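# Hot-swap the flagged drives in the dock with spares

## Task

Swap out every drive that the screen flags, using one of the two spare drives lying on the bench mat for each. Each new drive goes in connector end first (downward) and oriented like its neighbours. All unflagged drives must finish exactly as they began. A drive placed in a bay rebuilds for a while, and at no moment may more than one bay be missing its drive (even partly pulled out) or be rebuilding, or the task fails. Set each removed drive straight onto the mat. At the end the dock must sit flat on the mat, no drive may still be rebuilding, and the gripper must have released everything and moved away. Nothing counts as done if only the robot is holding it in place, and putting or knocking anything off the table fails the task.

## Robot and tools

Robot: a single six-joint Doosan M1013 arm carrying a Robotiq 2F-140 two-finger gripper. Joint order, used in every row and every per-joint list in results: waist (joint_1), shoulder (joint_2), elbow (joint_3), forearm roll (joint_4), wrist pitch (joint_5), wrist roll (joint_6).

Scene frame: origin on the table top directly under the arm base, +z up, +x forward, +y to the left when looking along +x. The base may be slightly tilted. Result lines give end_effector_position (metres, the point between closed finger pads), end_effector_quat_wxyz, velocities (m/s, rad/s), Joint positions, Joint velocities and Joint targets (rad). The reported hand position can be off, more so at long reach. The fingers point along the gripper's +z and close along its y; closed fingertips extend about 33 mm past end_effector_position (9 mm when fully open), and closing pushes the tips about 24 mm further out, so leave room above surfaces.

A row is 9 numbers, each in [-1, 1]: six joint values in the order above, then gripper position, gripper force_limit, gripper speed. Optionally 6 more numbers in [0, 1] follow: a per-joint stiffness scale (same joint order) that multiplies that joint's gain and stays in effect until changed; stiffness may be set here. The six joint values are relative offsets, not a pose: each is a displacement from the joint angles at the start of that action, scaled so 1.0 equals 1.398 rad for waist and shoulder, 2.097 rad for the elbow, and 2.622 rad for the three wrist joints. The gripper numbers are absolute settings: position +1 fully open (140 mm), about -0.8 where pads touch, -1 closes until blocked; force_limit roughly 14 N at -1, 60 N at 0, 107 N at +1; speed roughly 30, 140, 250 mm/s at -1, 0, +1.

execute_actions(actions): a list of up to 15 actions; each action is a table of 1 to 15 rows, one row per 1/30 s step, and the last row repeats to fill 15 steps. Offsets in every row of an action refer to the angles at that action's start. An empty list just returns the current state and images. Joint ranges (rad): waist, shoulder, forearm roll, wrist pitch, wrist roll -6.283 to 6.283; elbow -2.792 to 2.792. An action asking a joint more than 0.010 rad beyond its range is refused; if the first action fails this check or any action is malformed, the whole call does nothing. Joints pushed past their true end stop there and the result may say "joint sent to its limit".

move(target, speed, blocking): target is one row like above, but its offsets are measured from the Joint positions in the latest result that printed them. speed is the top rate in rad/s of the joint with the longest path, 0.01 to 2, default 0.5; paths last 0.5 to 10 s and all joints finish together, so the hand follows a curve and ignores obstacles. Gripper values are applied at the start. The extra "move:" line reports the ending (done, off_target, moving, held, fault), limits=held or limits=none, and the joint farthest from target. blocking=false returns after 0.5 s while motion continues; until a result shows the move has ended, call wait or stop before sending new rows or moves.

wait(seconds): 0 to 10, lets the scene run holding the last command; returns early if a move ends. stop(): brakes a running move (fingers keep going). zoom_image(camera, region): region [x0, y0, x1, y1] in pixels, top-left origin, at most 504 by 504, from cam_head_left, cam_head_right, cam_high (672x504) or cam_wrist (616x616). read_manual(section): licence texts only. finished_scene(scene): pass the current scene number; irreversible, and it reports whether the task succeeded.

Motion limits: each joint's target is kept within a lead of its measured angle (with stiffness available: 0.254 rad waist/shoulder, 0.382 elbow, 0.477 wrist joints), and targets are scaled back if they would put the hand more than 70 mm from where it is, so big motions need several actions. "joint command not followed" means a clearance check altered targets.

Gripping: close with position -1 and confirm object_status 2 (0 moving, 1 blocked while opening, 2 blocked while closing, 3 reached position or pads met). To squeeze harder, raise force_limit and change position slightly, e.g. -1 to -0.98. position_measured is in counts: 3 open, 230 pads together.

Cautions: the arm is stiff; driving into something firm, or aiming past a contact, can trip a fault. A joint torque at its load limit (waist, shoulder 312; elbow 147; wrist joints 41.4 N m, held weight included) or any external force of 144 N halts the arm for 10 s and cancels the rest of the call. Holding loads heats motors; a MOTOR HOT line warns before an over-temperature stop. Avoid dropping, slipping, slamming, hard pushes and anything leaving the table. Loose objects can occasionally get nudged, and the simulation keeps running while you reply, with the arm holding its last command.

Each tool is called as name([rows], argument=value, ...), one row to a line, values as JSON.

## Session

execute_actions(actions=[])

Scene clock: 0.00 s.
end_effector_position=(+1.2172, -0.1587, +0.3163) position_measured=3 object_status=3 end_effector_quat_wxyz=(+0.061, +0.532, +0.760, +0.369) end_effector_velocity=(+0.000, -0.000, -0.000) end_effector_angular_velocity=(+0.000, +0.000, +0.000)
Joint names: [waist, shoulder, elbow, forearm roll, wrist pitch, wrist roll]
Joint positions: [-0.306  1.121  0.218  0.681  1.443 -0.641]
Joint velocities: [-0.  0.  0.  0. -0. -0.]
Joint targets: [-0.306 1.121 0.218 0.681 1.443 -0.641]
Joint stiffness scale: [1. 1. 1. 1. 1. 1.]
camera_calibration (this result's frames):
cam_wrist: T_world_to_cam=[[0.636843, 0.352988, 0.685441, -0.938526], [0.358192, -0.922726, 0.142389, -0.622849], [0.682736, 0.154841, -0.71407, -0.389337], [0, 0, 0, 1]] pos_world=[1.08661, -0.183145, 0.453977]

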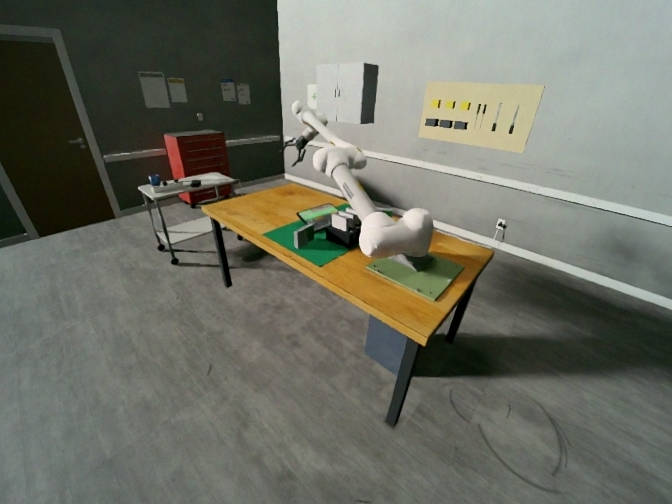

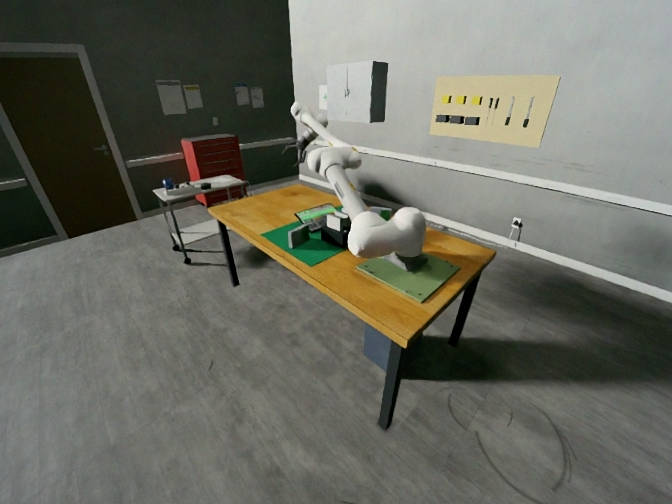

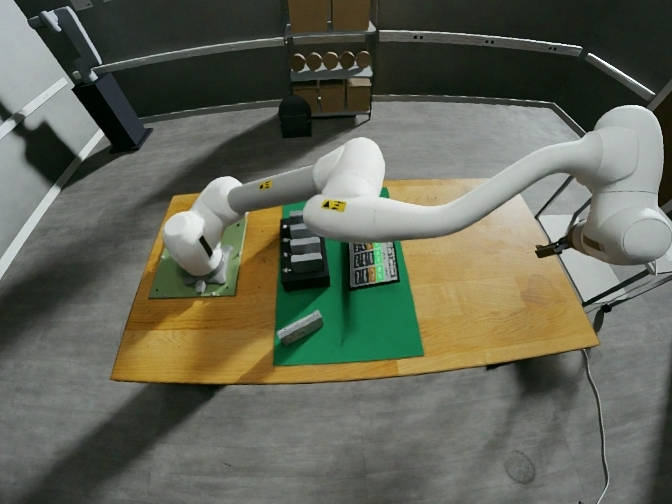

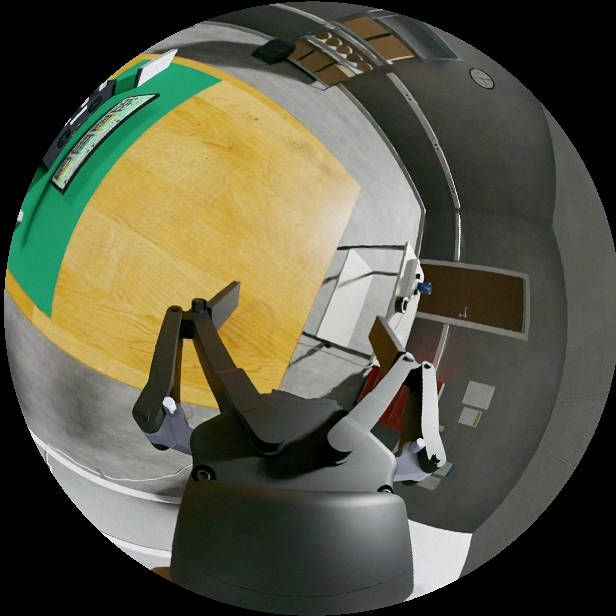

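move(target=[0.208, -0.59, 0.5, -0.2597, -0.1358, 0.785, -1, 0.5, 0.5], speed=1.2)

move(target=[0.003, -0.593, 0.504, -0.001, -0.001, 0.003, -1, 0.5, 0.5], speed=1.0)

Scene clock: 16.53 s.
end_effector_position=(+0.9001, -0.0023, +0.4621) position_measured=234 object_status=3 end_effector_quat_wxyz=(+0.021, +0.969, +0.058, +0.240) end_effector_velocity=(-0.000, -0.000, -0.001) end_effector_angular_velocity=(+0.001, +0.001, -0.002)
Joint names: [waist, shoulder, elbow, forearm roll, wrist pitch, wrist roll]
Joint positions: [-0.019  0.3    1.263  0.004  1.089  1.409]
Joint velocities: [ 0.    -0.     0.001 -0.001 -0.     0.002]
Joint targets: [-0.015 0.296 1.267 0.000 1.087 1.417]
Joint stiffness scale: [1. 1. 1. 1. 1. 1.]
move: done; limits=none; farthest joint: the wrist roll, 0.007 radians from its target (2.058 radians at the start)
camera_calibration (this result's frames):
cam_wrist: T_world_to_cam=[[0.300383, -0.935862, 0.184208, -0.360216], [-0.947005, -0.315666, -0.0594734, 0.883712], [0.113807, -0.156581, -0.981086, 0.541797], [0, 0, 0, 1]] pos_world=[0.883422, 0.0266795, 0.650461]

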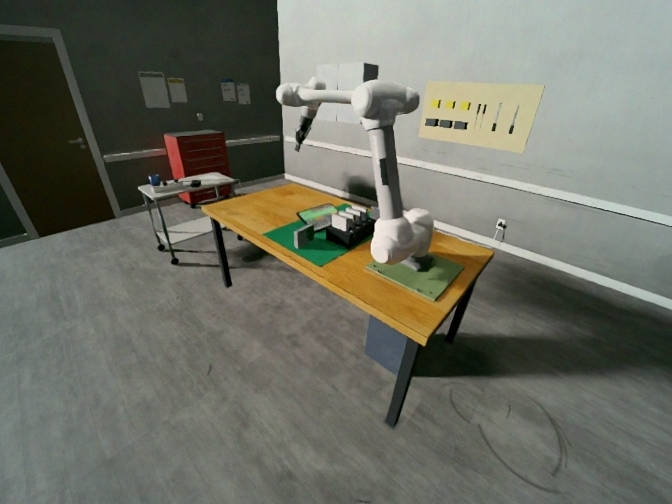

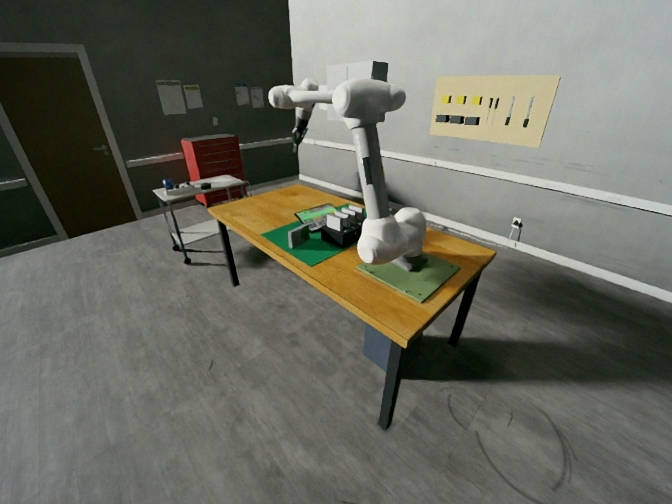

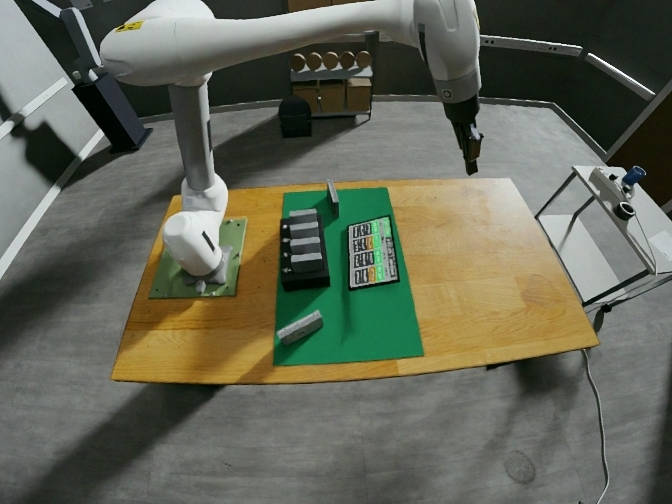

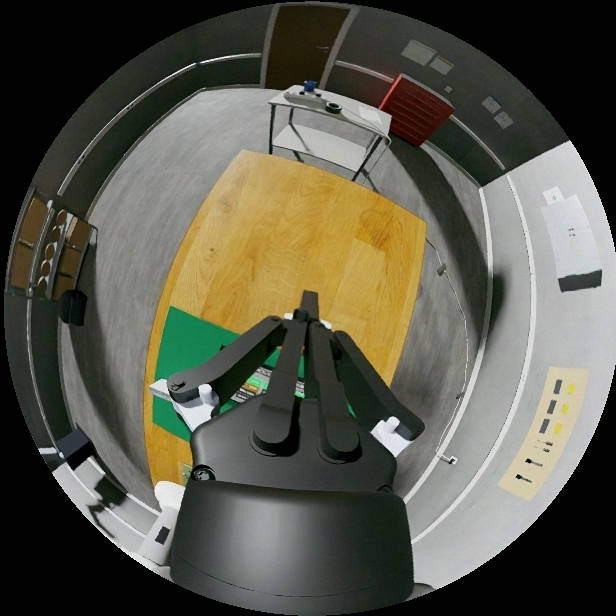

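Scene clock: 18.43 s.
end_effector_position=(+0.3226, +0.0217, +0.2530) position_measured=234 object_status=3 end_effector_quat_wxyz=(+0.011, +0.990, +0.059, +0.130) end_effector_velocity=(-0.000, +0.000, -0.001) end_effector_angular_velocity=(+0.000, +0.002, -0.001)
Joint names: [waist, shoulder, elbow, forearm roll, wrist pitch, wrist roll]
Joint positions: [-0.018 -0.526  2.317  0.002  1.087  1.41 ]
Joint velocities: [0.    0.    0.001 0.    0.    0.001]
Joint targets: [-0.015 -0.529 2.320 0.001 1.086 1.417]
Joint stiffness scale: [1. 1. 1. 1. 1. 1.]
move: done; limits=none; farthest joint: the wrist roll, 0.006 radians from its target (0.007 radians at the start)
camera_calibration (this result's frames):
cam_wrist: T_world_to_cam=[[0.334008, -0.936745, 0.104629, -0.116498], [-0.936224, -0.31685, 0.151954, 0.275002], [-0.109191, -0.14871, -0.982834, 0.478333], [0, 0, 0, 1]] pos_world=[0.348605, 0.0491377, 0.440523]

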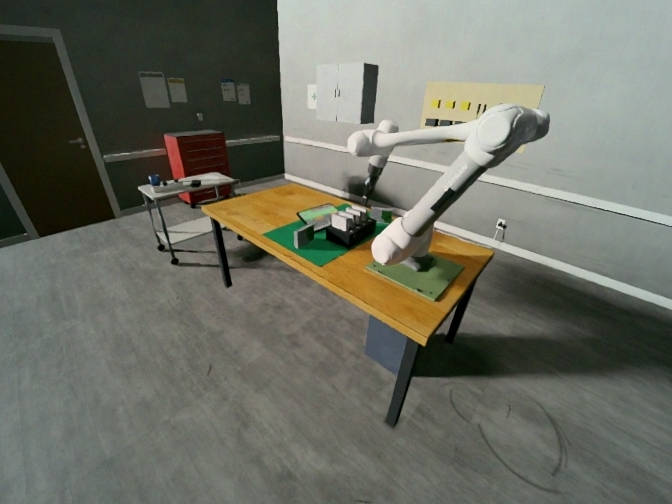

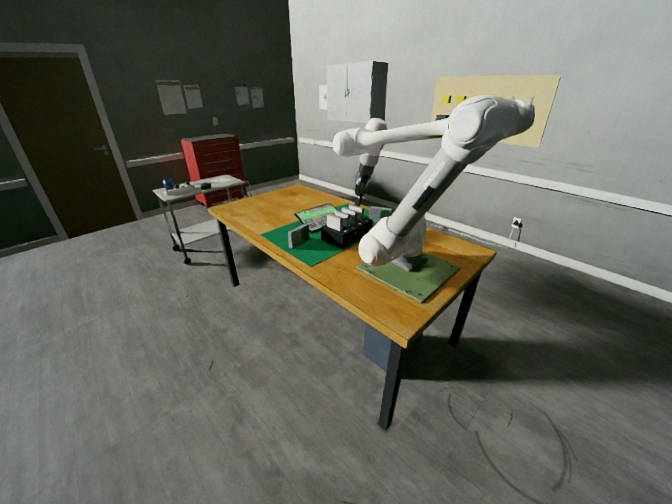

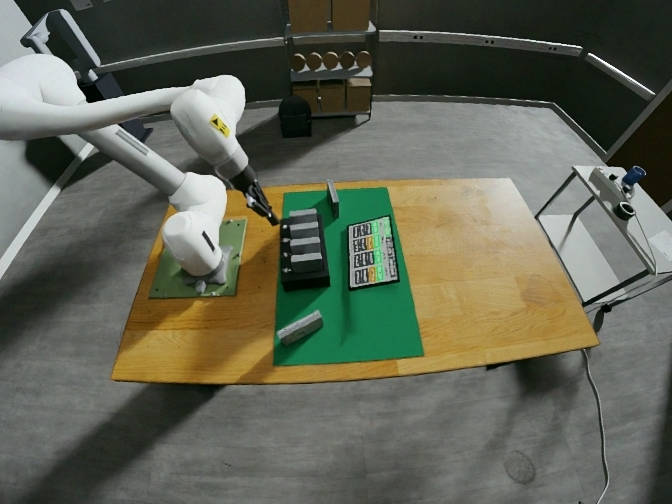

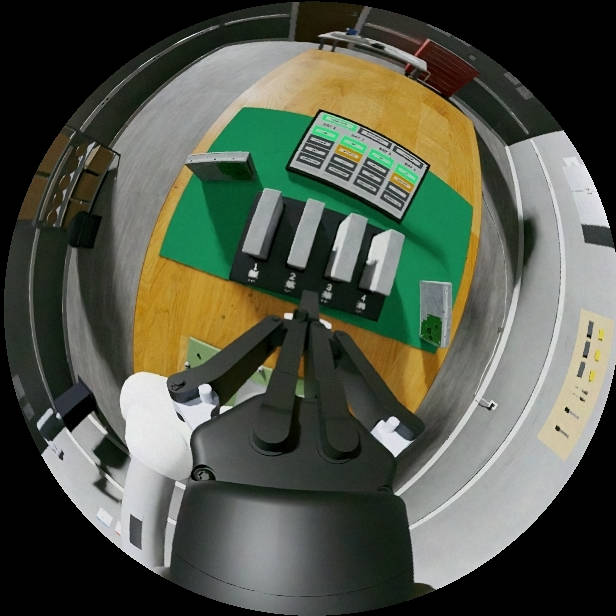

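zoom_image(camera="cam_wrist", region=[220, 100, 440, 330])

zoom_image(camera="cam_high", region=[260, 170, 430, 370])

Region (220, 100, 440, 330) of cam_wrist's 616x616 image, scaled by 2.191, with more detail than that image has; it fills the left 482 columns of this view, and the rest is white.

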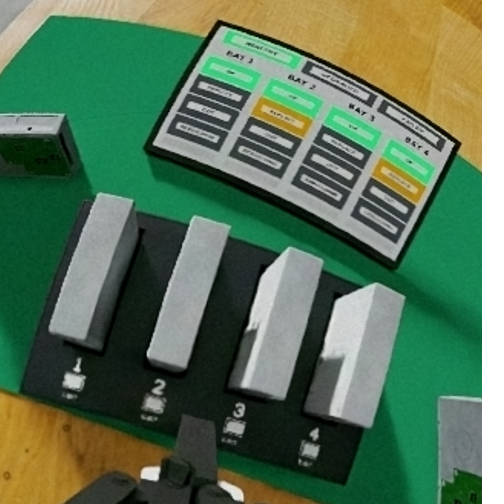

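Region (260, 170, 430, 370) of cam_high's 672x504 image, scaled by 2.520, with more detail than that image has; it fills the left 428 columns of this view, and the rest is white.

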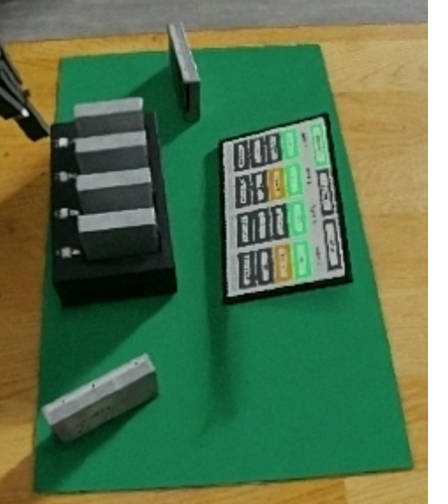

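move(target=[-0.3079, 0.1273, 0.075, 0.0629, -0.1124, -0.2043, -1, 0.5, 0.5], speed=0.5)

Scene clock: 71.97 s.
end_effector_position=(+0.3369, -0.0879, +0.1289) position_measured=234 object_status=3 end_effector_quat_wxyz=(+0.006, +0.990, +0.060, +0.129) end_effector_velocity=(+0.000, -0.000, -0.000) end_effector_angular_velocity=(-0.000, -0.001, +0.001)
Joint names: [waist, shoulder, elbow, forearm roll, wrist pitch, wrist roll]
Joint positions: [-0.445 -0.351  2.471  0.164  0.795  0.882]
Joint velocities: [-0.001  0.     0.     0.001 -0.001 -0.002]
Joint targets: [-0.449 -0.348 2.474 0.167 0.792 0.875]
Joint stiffness scale: [1. 1. 1. 1. 1. 1.]
move: done; limits=none; farthest joint: the wrist roll, 0.008 radians from its target (0.536 radians at the start)
camera_calibration (this result's frames):
cam_wrist: T_world_to_cam=[[0.336347, -0.936821, 0.0961107, -0.210674], [-0.935175, -0.320231, 0.151327, 0.272019], [-0.110989, -0.140779, -0.9838, 0.343099], [0, 0, 0, 1]] pos_world=[0.363325, -0.0619538, 0.316625]

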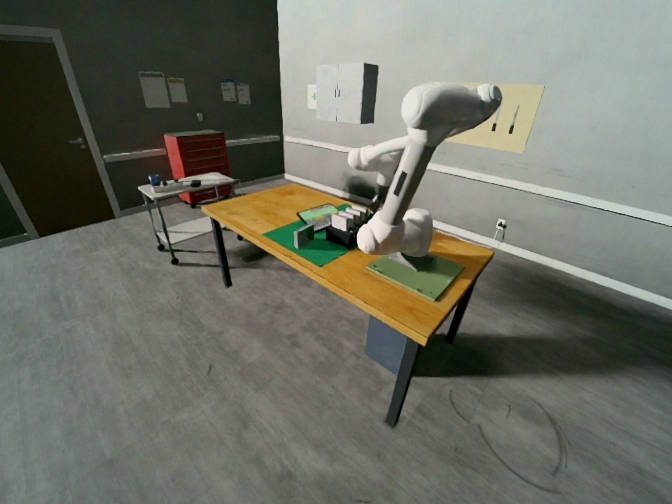

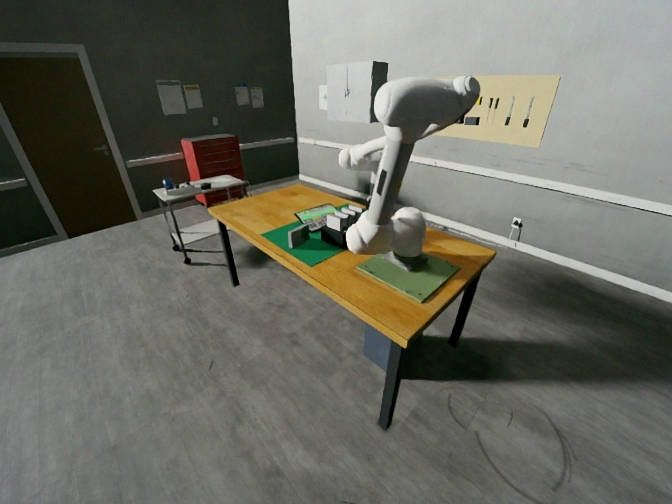

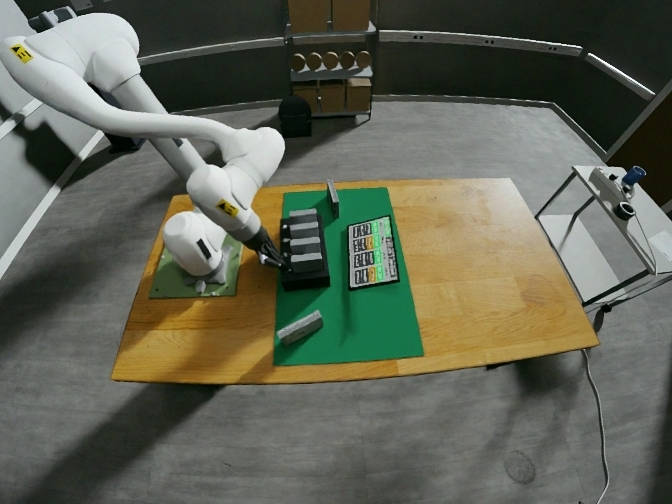

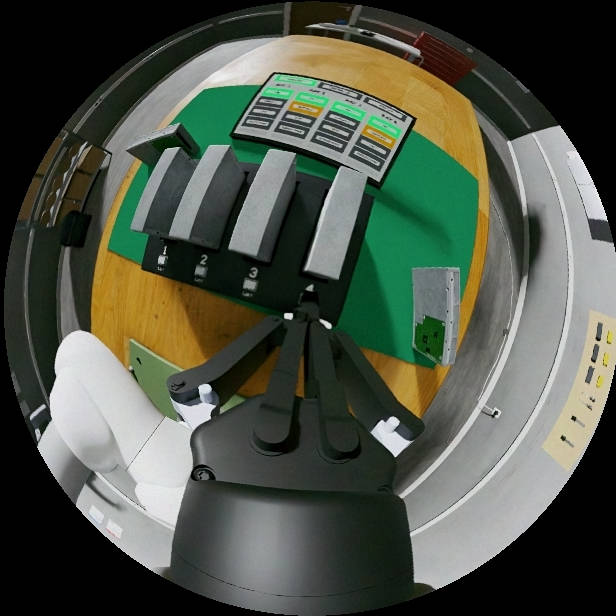

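move(target=[-0.003, 0.0156, 0.0102, 0.004, -0.0169, -0.007, -1, 0.5, 0.5], speed=0.06)

Scene clock: 78.00 s.
end_effector_position=(+0.3412, -0.0898, +0.1221) position_measured=234 object_status=3 end_effector_quat_wxyz=(+0.009, +0.989, +0.061, +0.134) end_effector_velocity=(+0.002, +0.001, +0.001) end_effector_angular_velocity=(+0.004, -0.007, -0.003)
Joint names: [waist, shoulder, elbow, forearm roll, wrist pitch, wrist roll]
Joint positions: [-0.445 -0.339  2.48   0.171  0.761  0.871]
Joint velocities: [-0.    -0.001  0.     0.009 -0.003 -0.002]
Joint targets: [-0.449 -0.330 2.492 0.174 0.750 0.864]
Joint stiffness scale: [1. 1. 1. 1. 1. 1.]
move: off_target; limits=none; farthest joint: the elbow, 0.012 radians from its target (0.021 radians at the start)
camera_calibration (this result's frames):
cam_wrist: T_world_to_cam=[[0.336361, -0.935957, 0.10414, -0.214166], [-0.936393, -0.320643, 0.142674, 0.27783], [-0.100144, -0.145506, -0.984276, 0.332463], [0, 0, 0, 1]] pos_world=[0.36549, -0.0629902, 0.309899]

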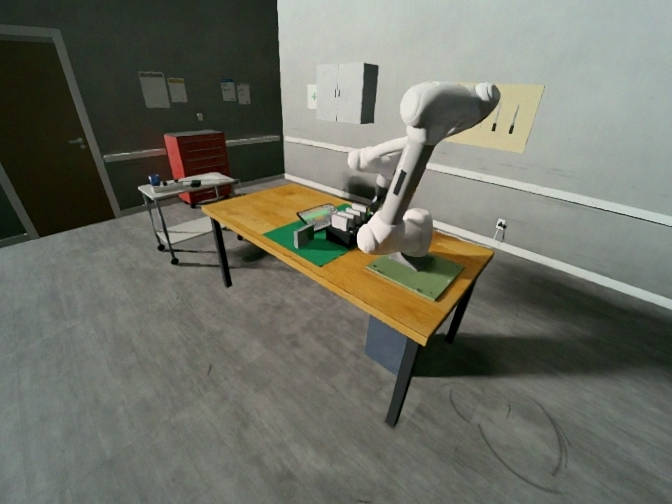

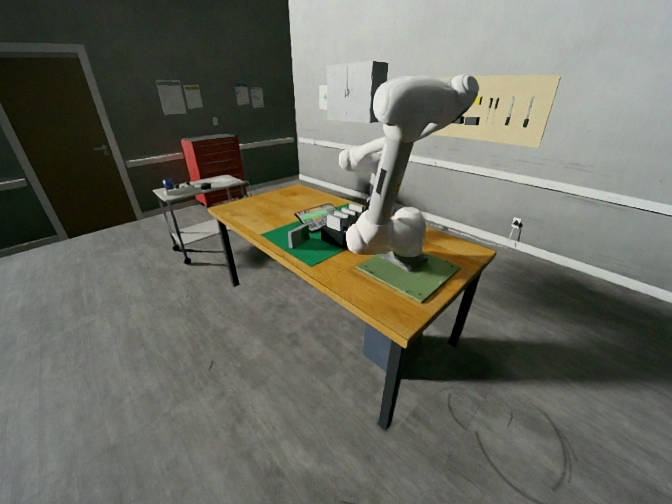

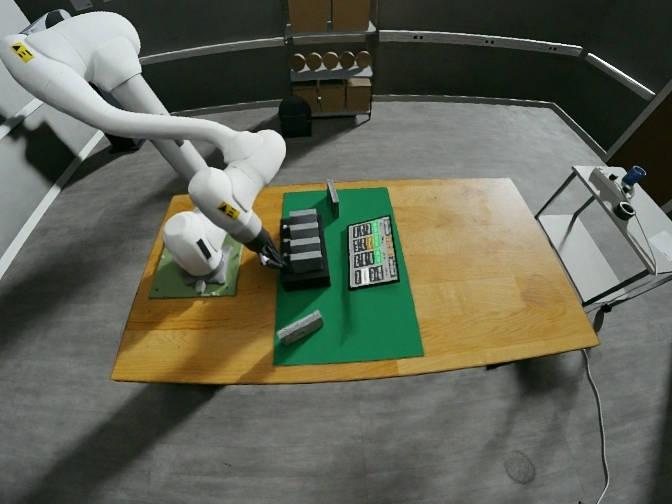

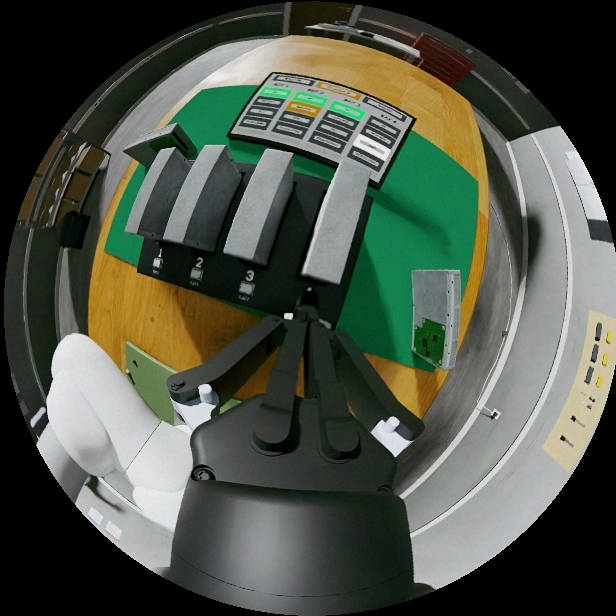

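move(target=[0, -0.0893, -0.09, -0.0148, 0.1228, 0.0246, -1, 0.5, 0.5], speed=0.5)

Scene clock: 93.40 s.
end_effector_position=(+0.3371, -0.0873, +0.2478) position_measured=234 object_status=3 end_effector_quat_wxyz=(+0.004, +0.990, +0.062, +0.128) end_effector_velocity=(-0.000, +0.000, +0.000) end_effector_angular_velocity=(+0.001, +0.002, +0.000)
Joint names: [waist, shoulder, elbow, forearm roll, wrist pitch, wrist roll]
Joint positions: [-0.445 -0.46   2.295  0.136  1.081  0.929]
Joint velocities: [ 0.     0.    -0.001 -0.     0.002  0.   ]
Joint targets: [-0.445 -0.463 2.292 0.132 1.083 0.936]
Joint stiffness scale: [1. 1. 1. 1. 1. 1.]
move: done; limits=none; farthest joint: the wrist roll, 0.007 radians from its target (0.065 radians at the start)
camera_calibration (this result's frames):
cam_wrist: T_world_to_cam=[[0.3405, -0.935768, 0.0916442, -0.221817], [-0.93339, -0.324661, 0.152902, 0.252988], [-0.113327, -0.137603, -0.983983, 0.4612], [0, 0, 0, 1]] pos_world=[0.363932, -0.0619714, 0.435459]

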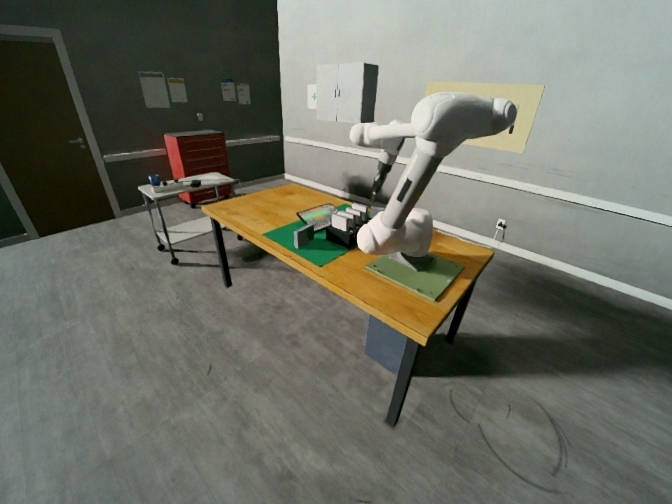

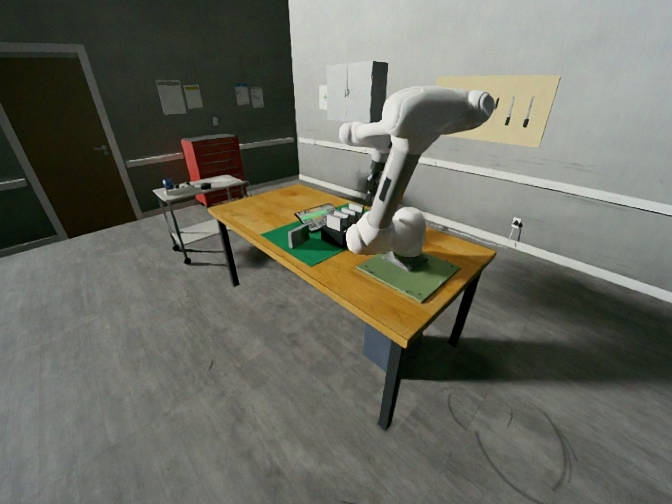

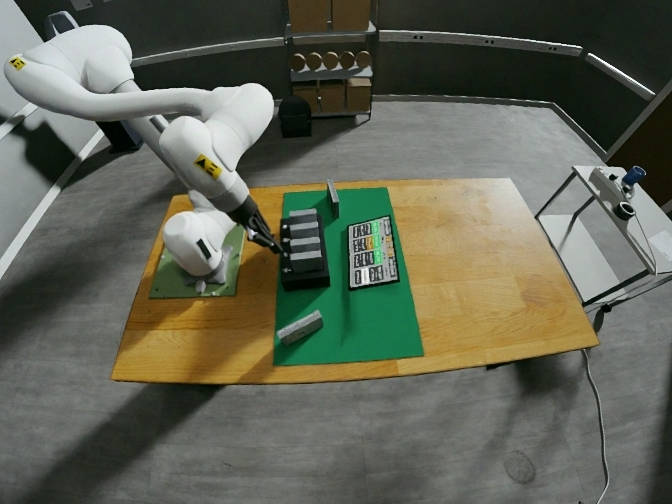

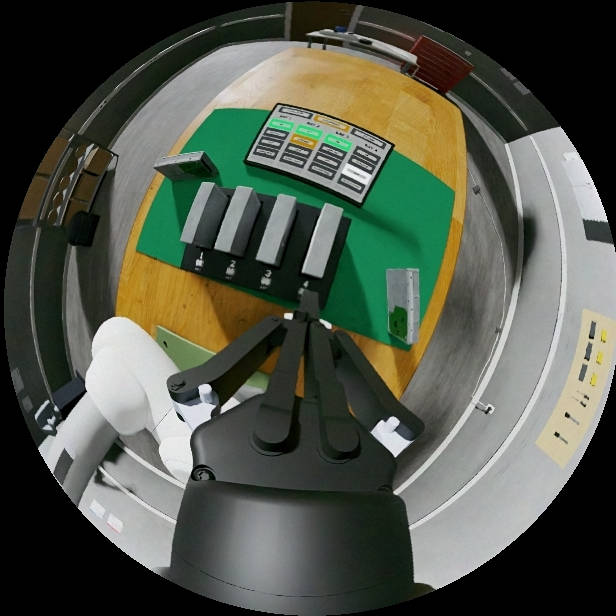

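move(target=[0.1528, 0.23, -0.0936, -0.053, 0.0394, 0.1054, -0.15, 0.5, 0.5], speed=0.5)

Scene clock: 106.87 s.
end_effector_position=(+0.4245, -0.0765, +0.2287) position_measured=148 object_status=3 end_effector_quat_wxyz=(-0.002, +0.998, +0.058, -0.001) end_effector_velocity=(+0.001, +0.000, -0.000) end_effector_angular_velocity=(-0.001, +0.001, -0.001)
Joint names: [waist, shoulder, elbow, forearm roll, wrist pitch, wrist roll]
Joint positions: [-0.236 -0.142  2.102  0.     1.182  1.198]
Joint velocities: [ 0.001  0.002 -0.001 -0.001  0.     0.003]
Joint targets: [-0.232 -0.138 2.099 -0.003 1.184 1.205]
Joint stiffness scale: [1. 1. 1. 1. 1. 1.]
move: done; limits=none; farthest joint: the wrist roll, 0.007 radians from its target (0.276 radians at the start)
camera_calibration (this result's frames):
cam_wrist: T_world_to_cam=[[0.345281, -0.938481, 0.00591858, -0.22231], [-0.86584, -0.316109, 0.38781, 0.259296], [-0.362081, -0.139028, -0.92172, 0.545089], [0, 0, 0, 1]] pos_world=[0.498635, -0.0508847, 0.403178]

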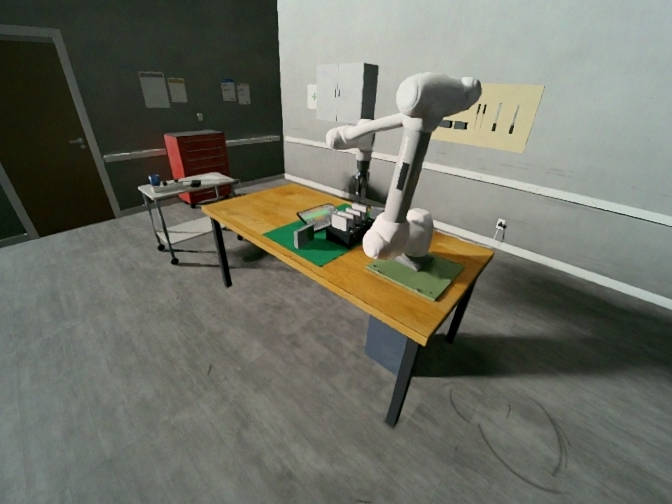

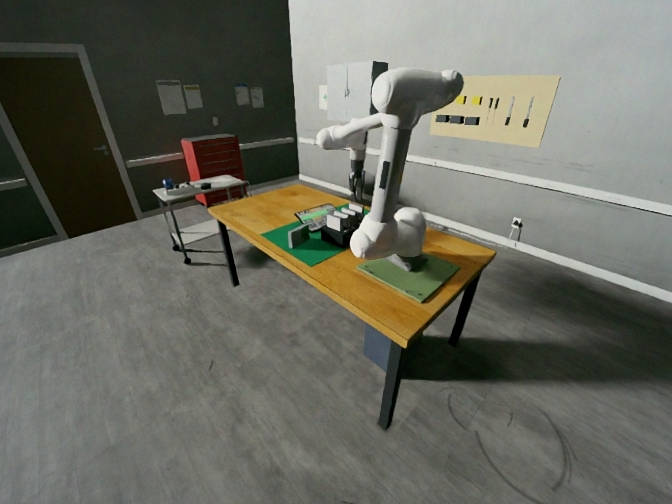

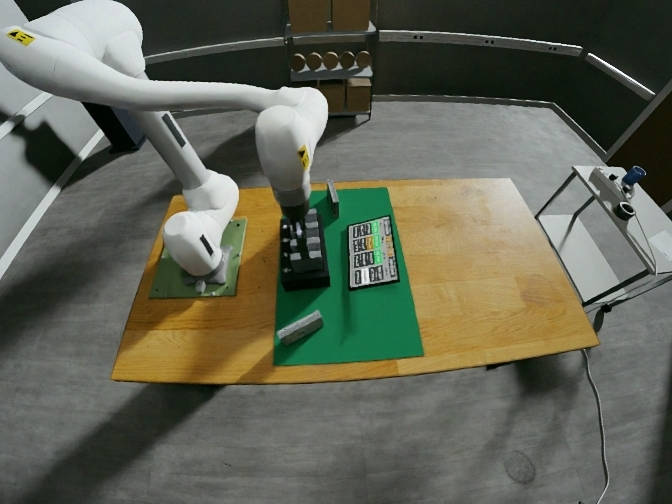

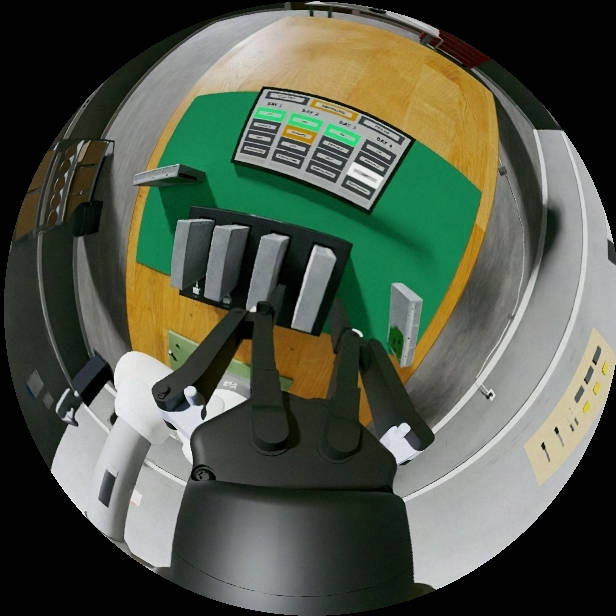

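move(target=[0.003, 0.0559, 0.0512, -0.001, -0.069, 0.003, -0.15, 0.5, 0.5], speed=0.3)

move(target=[0.003, 0.002, 0.001, 0, -0.001, 0.003, -1, 0.6, 0.3])

Scene clock: 113.70 s.
end_effector_position=(+0.4243, -0.0761, +0.1450) position_measured=148 object_status=3 end_effector_quat_wxyz=(-0.002, +0.998, +0.057, -0.001) end_effector_velocity=(+0.001, -0.000, -0.001) end_effector_angular_velocity=(-0.000, -0.001, +0.000)
Joint names: [waist, shoulder, elbow, forearm roll, wrist pitch, wrist roll]
Joint positions: [-0.235 -0.068  2.206 -0.     1.003  1.199]
Joint velocities: [ 0.     0.001  0.     0.    -0.002 -0.   ]
Joint targets: [-0.231 -0.064 2.209 -0.003 1.001 1.206]
Joint stiffness scale: [1. 1. 1. 1. 1. 1.]
move: done; limits=none; farthest joint: the wrist roll, 0.007 radians from its target (0.008 radians at the start)
camera_calibration (this result's frames):
cam_wrist: T_world_to_cam=[[0.344781, -0.938664, 0.00599047, -0.221203], [-0.865981, -0.315609, 0.387902, 0.29178], [-0.362219, -0.138929, -0.921681, 0.468032], [0, 0, 0, 1]] pos_world=[0.498473, -0.0505242, 0.319519]

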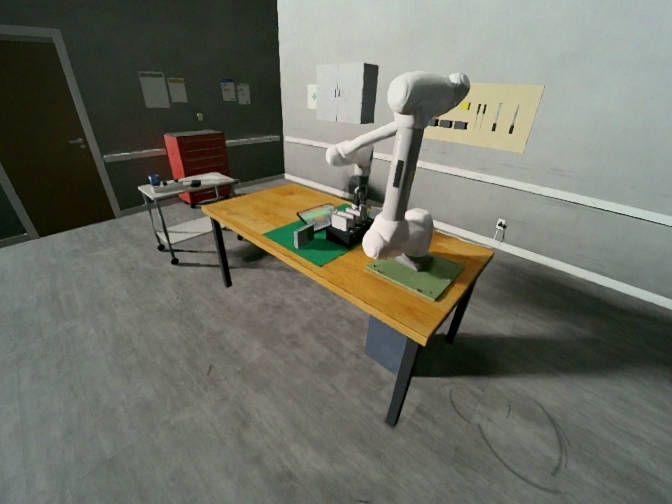

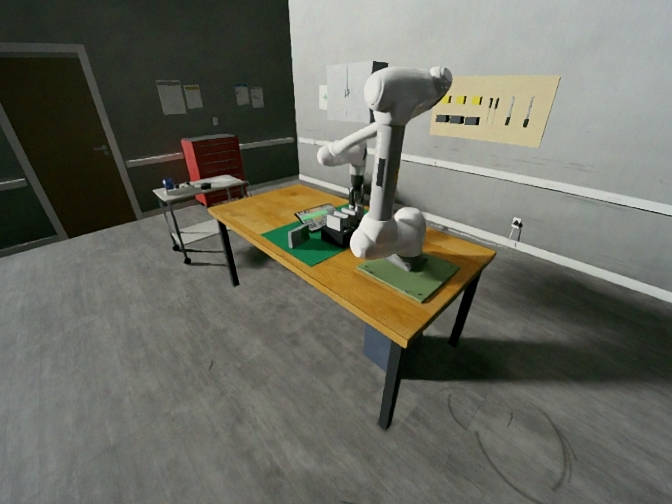

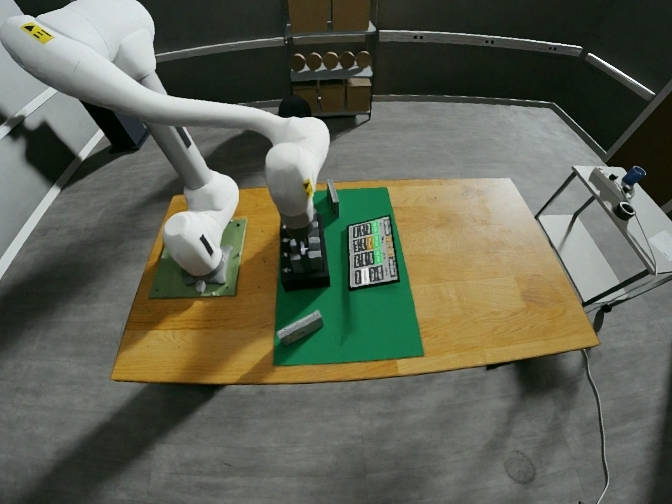

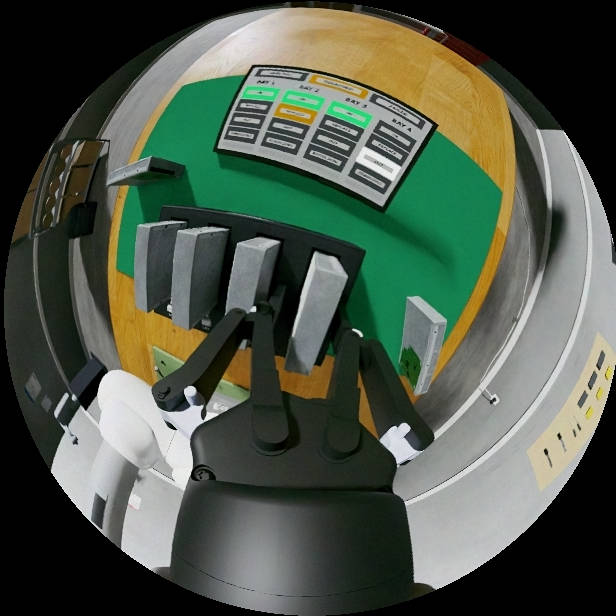

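Scene clock: 114.40 s.
end_effector_position=(+0.4247, -0.0776, +0.1451) position_measured=195 object_status=2 end_effector_quat_wxyz=(+0.001, +0.998, +0.058, -0.001) end_effector_velocity=(+0.000, -0.000, -0.000) end_effector_angular_velocity=(-0.000, -0.001, -0.001)
Joint names: [waist, shoulder, elbow, forearm roll, wrist pitch, wrist roll]
Joint positions: [-0.235 -0.067  2.206 -0.005  1.001  1.201]
Joint velocities: [-0.     0.     0.     0.    -0.002  0.001]
Joint targets: [-0.231 -0.065 2.208 -0.000 1.001 1.207]
Joint stiffness scale: [1. 1. 1. 1. 1. 1.]
move: done; limits=none; farthest joint: the wrist roll, 0.006 radians from its target (0.008 radians at the start)
camera_calibration (this result's frames):
cam_wrist: T_world_to_cam=[[0.345149, -0.938488, 0.010558, -0.223553], [-0.866224, -0.314202, 0.3885, 0.291713], [-0.361286, -0.143236, -0.921388, 0.467239], [0, 0, 0, 1]] pos_world=[0.498655, -0.0512197, 0.319538]

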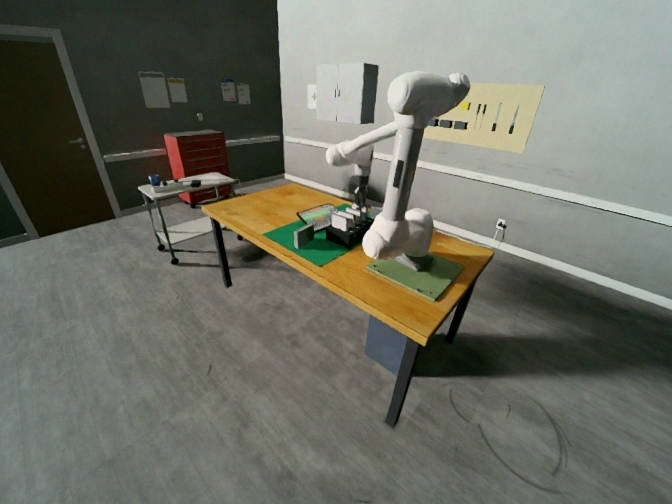

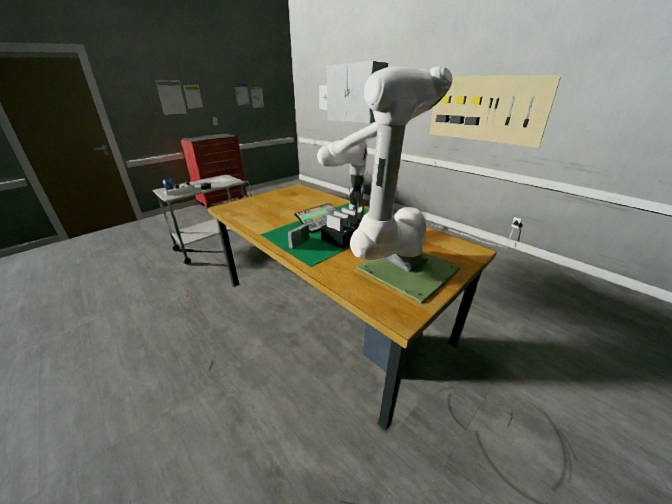

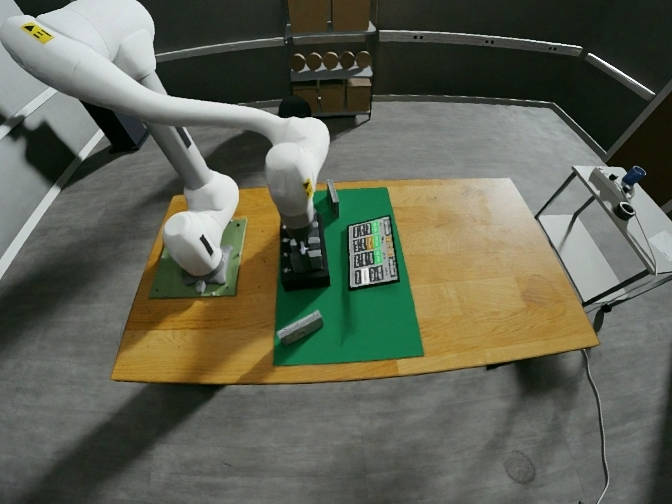

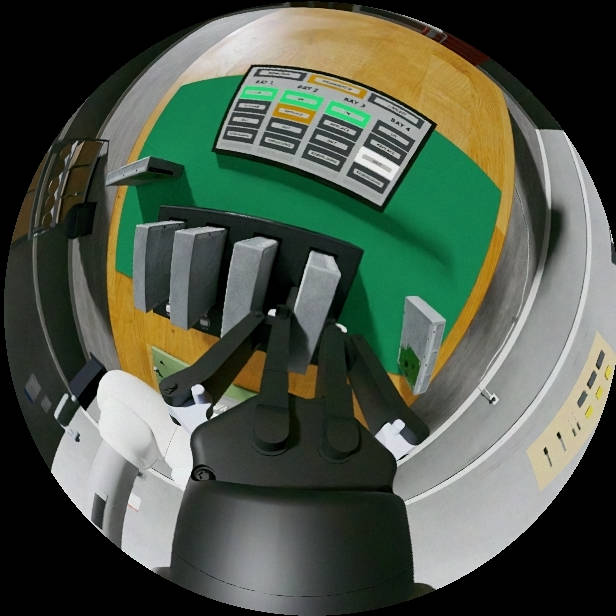

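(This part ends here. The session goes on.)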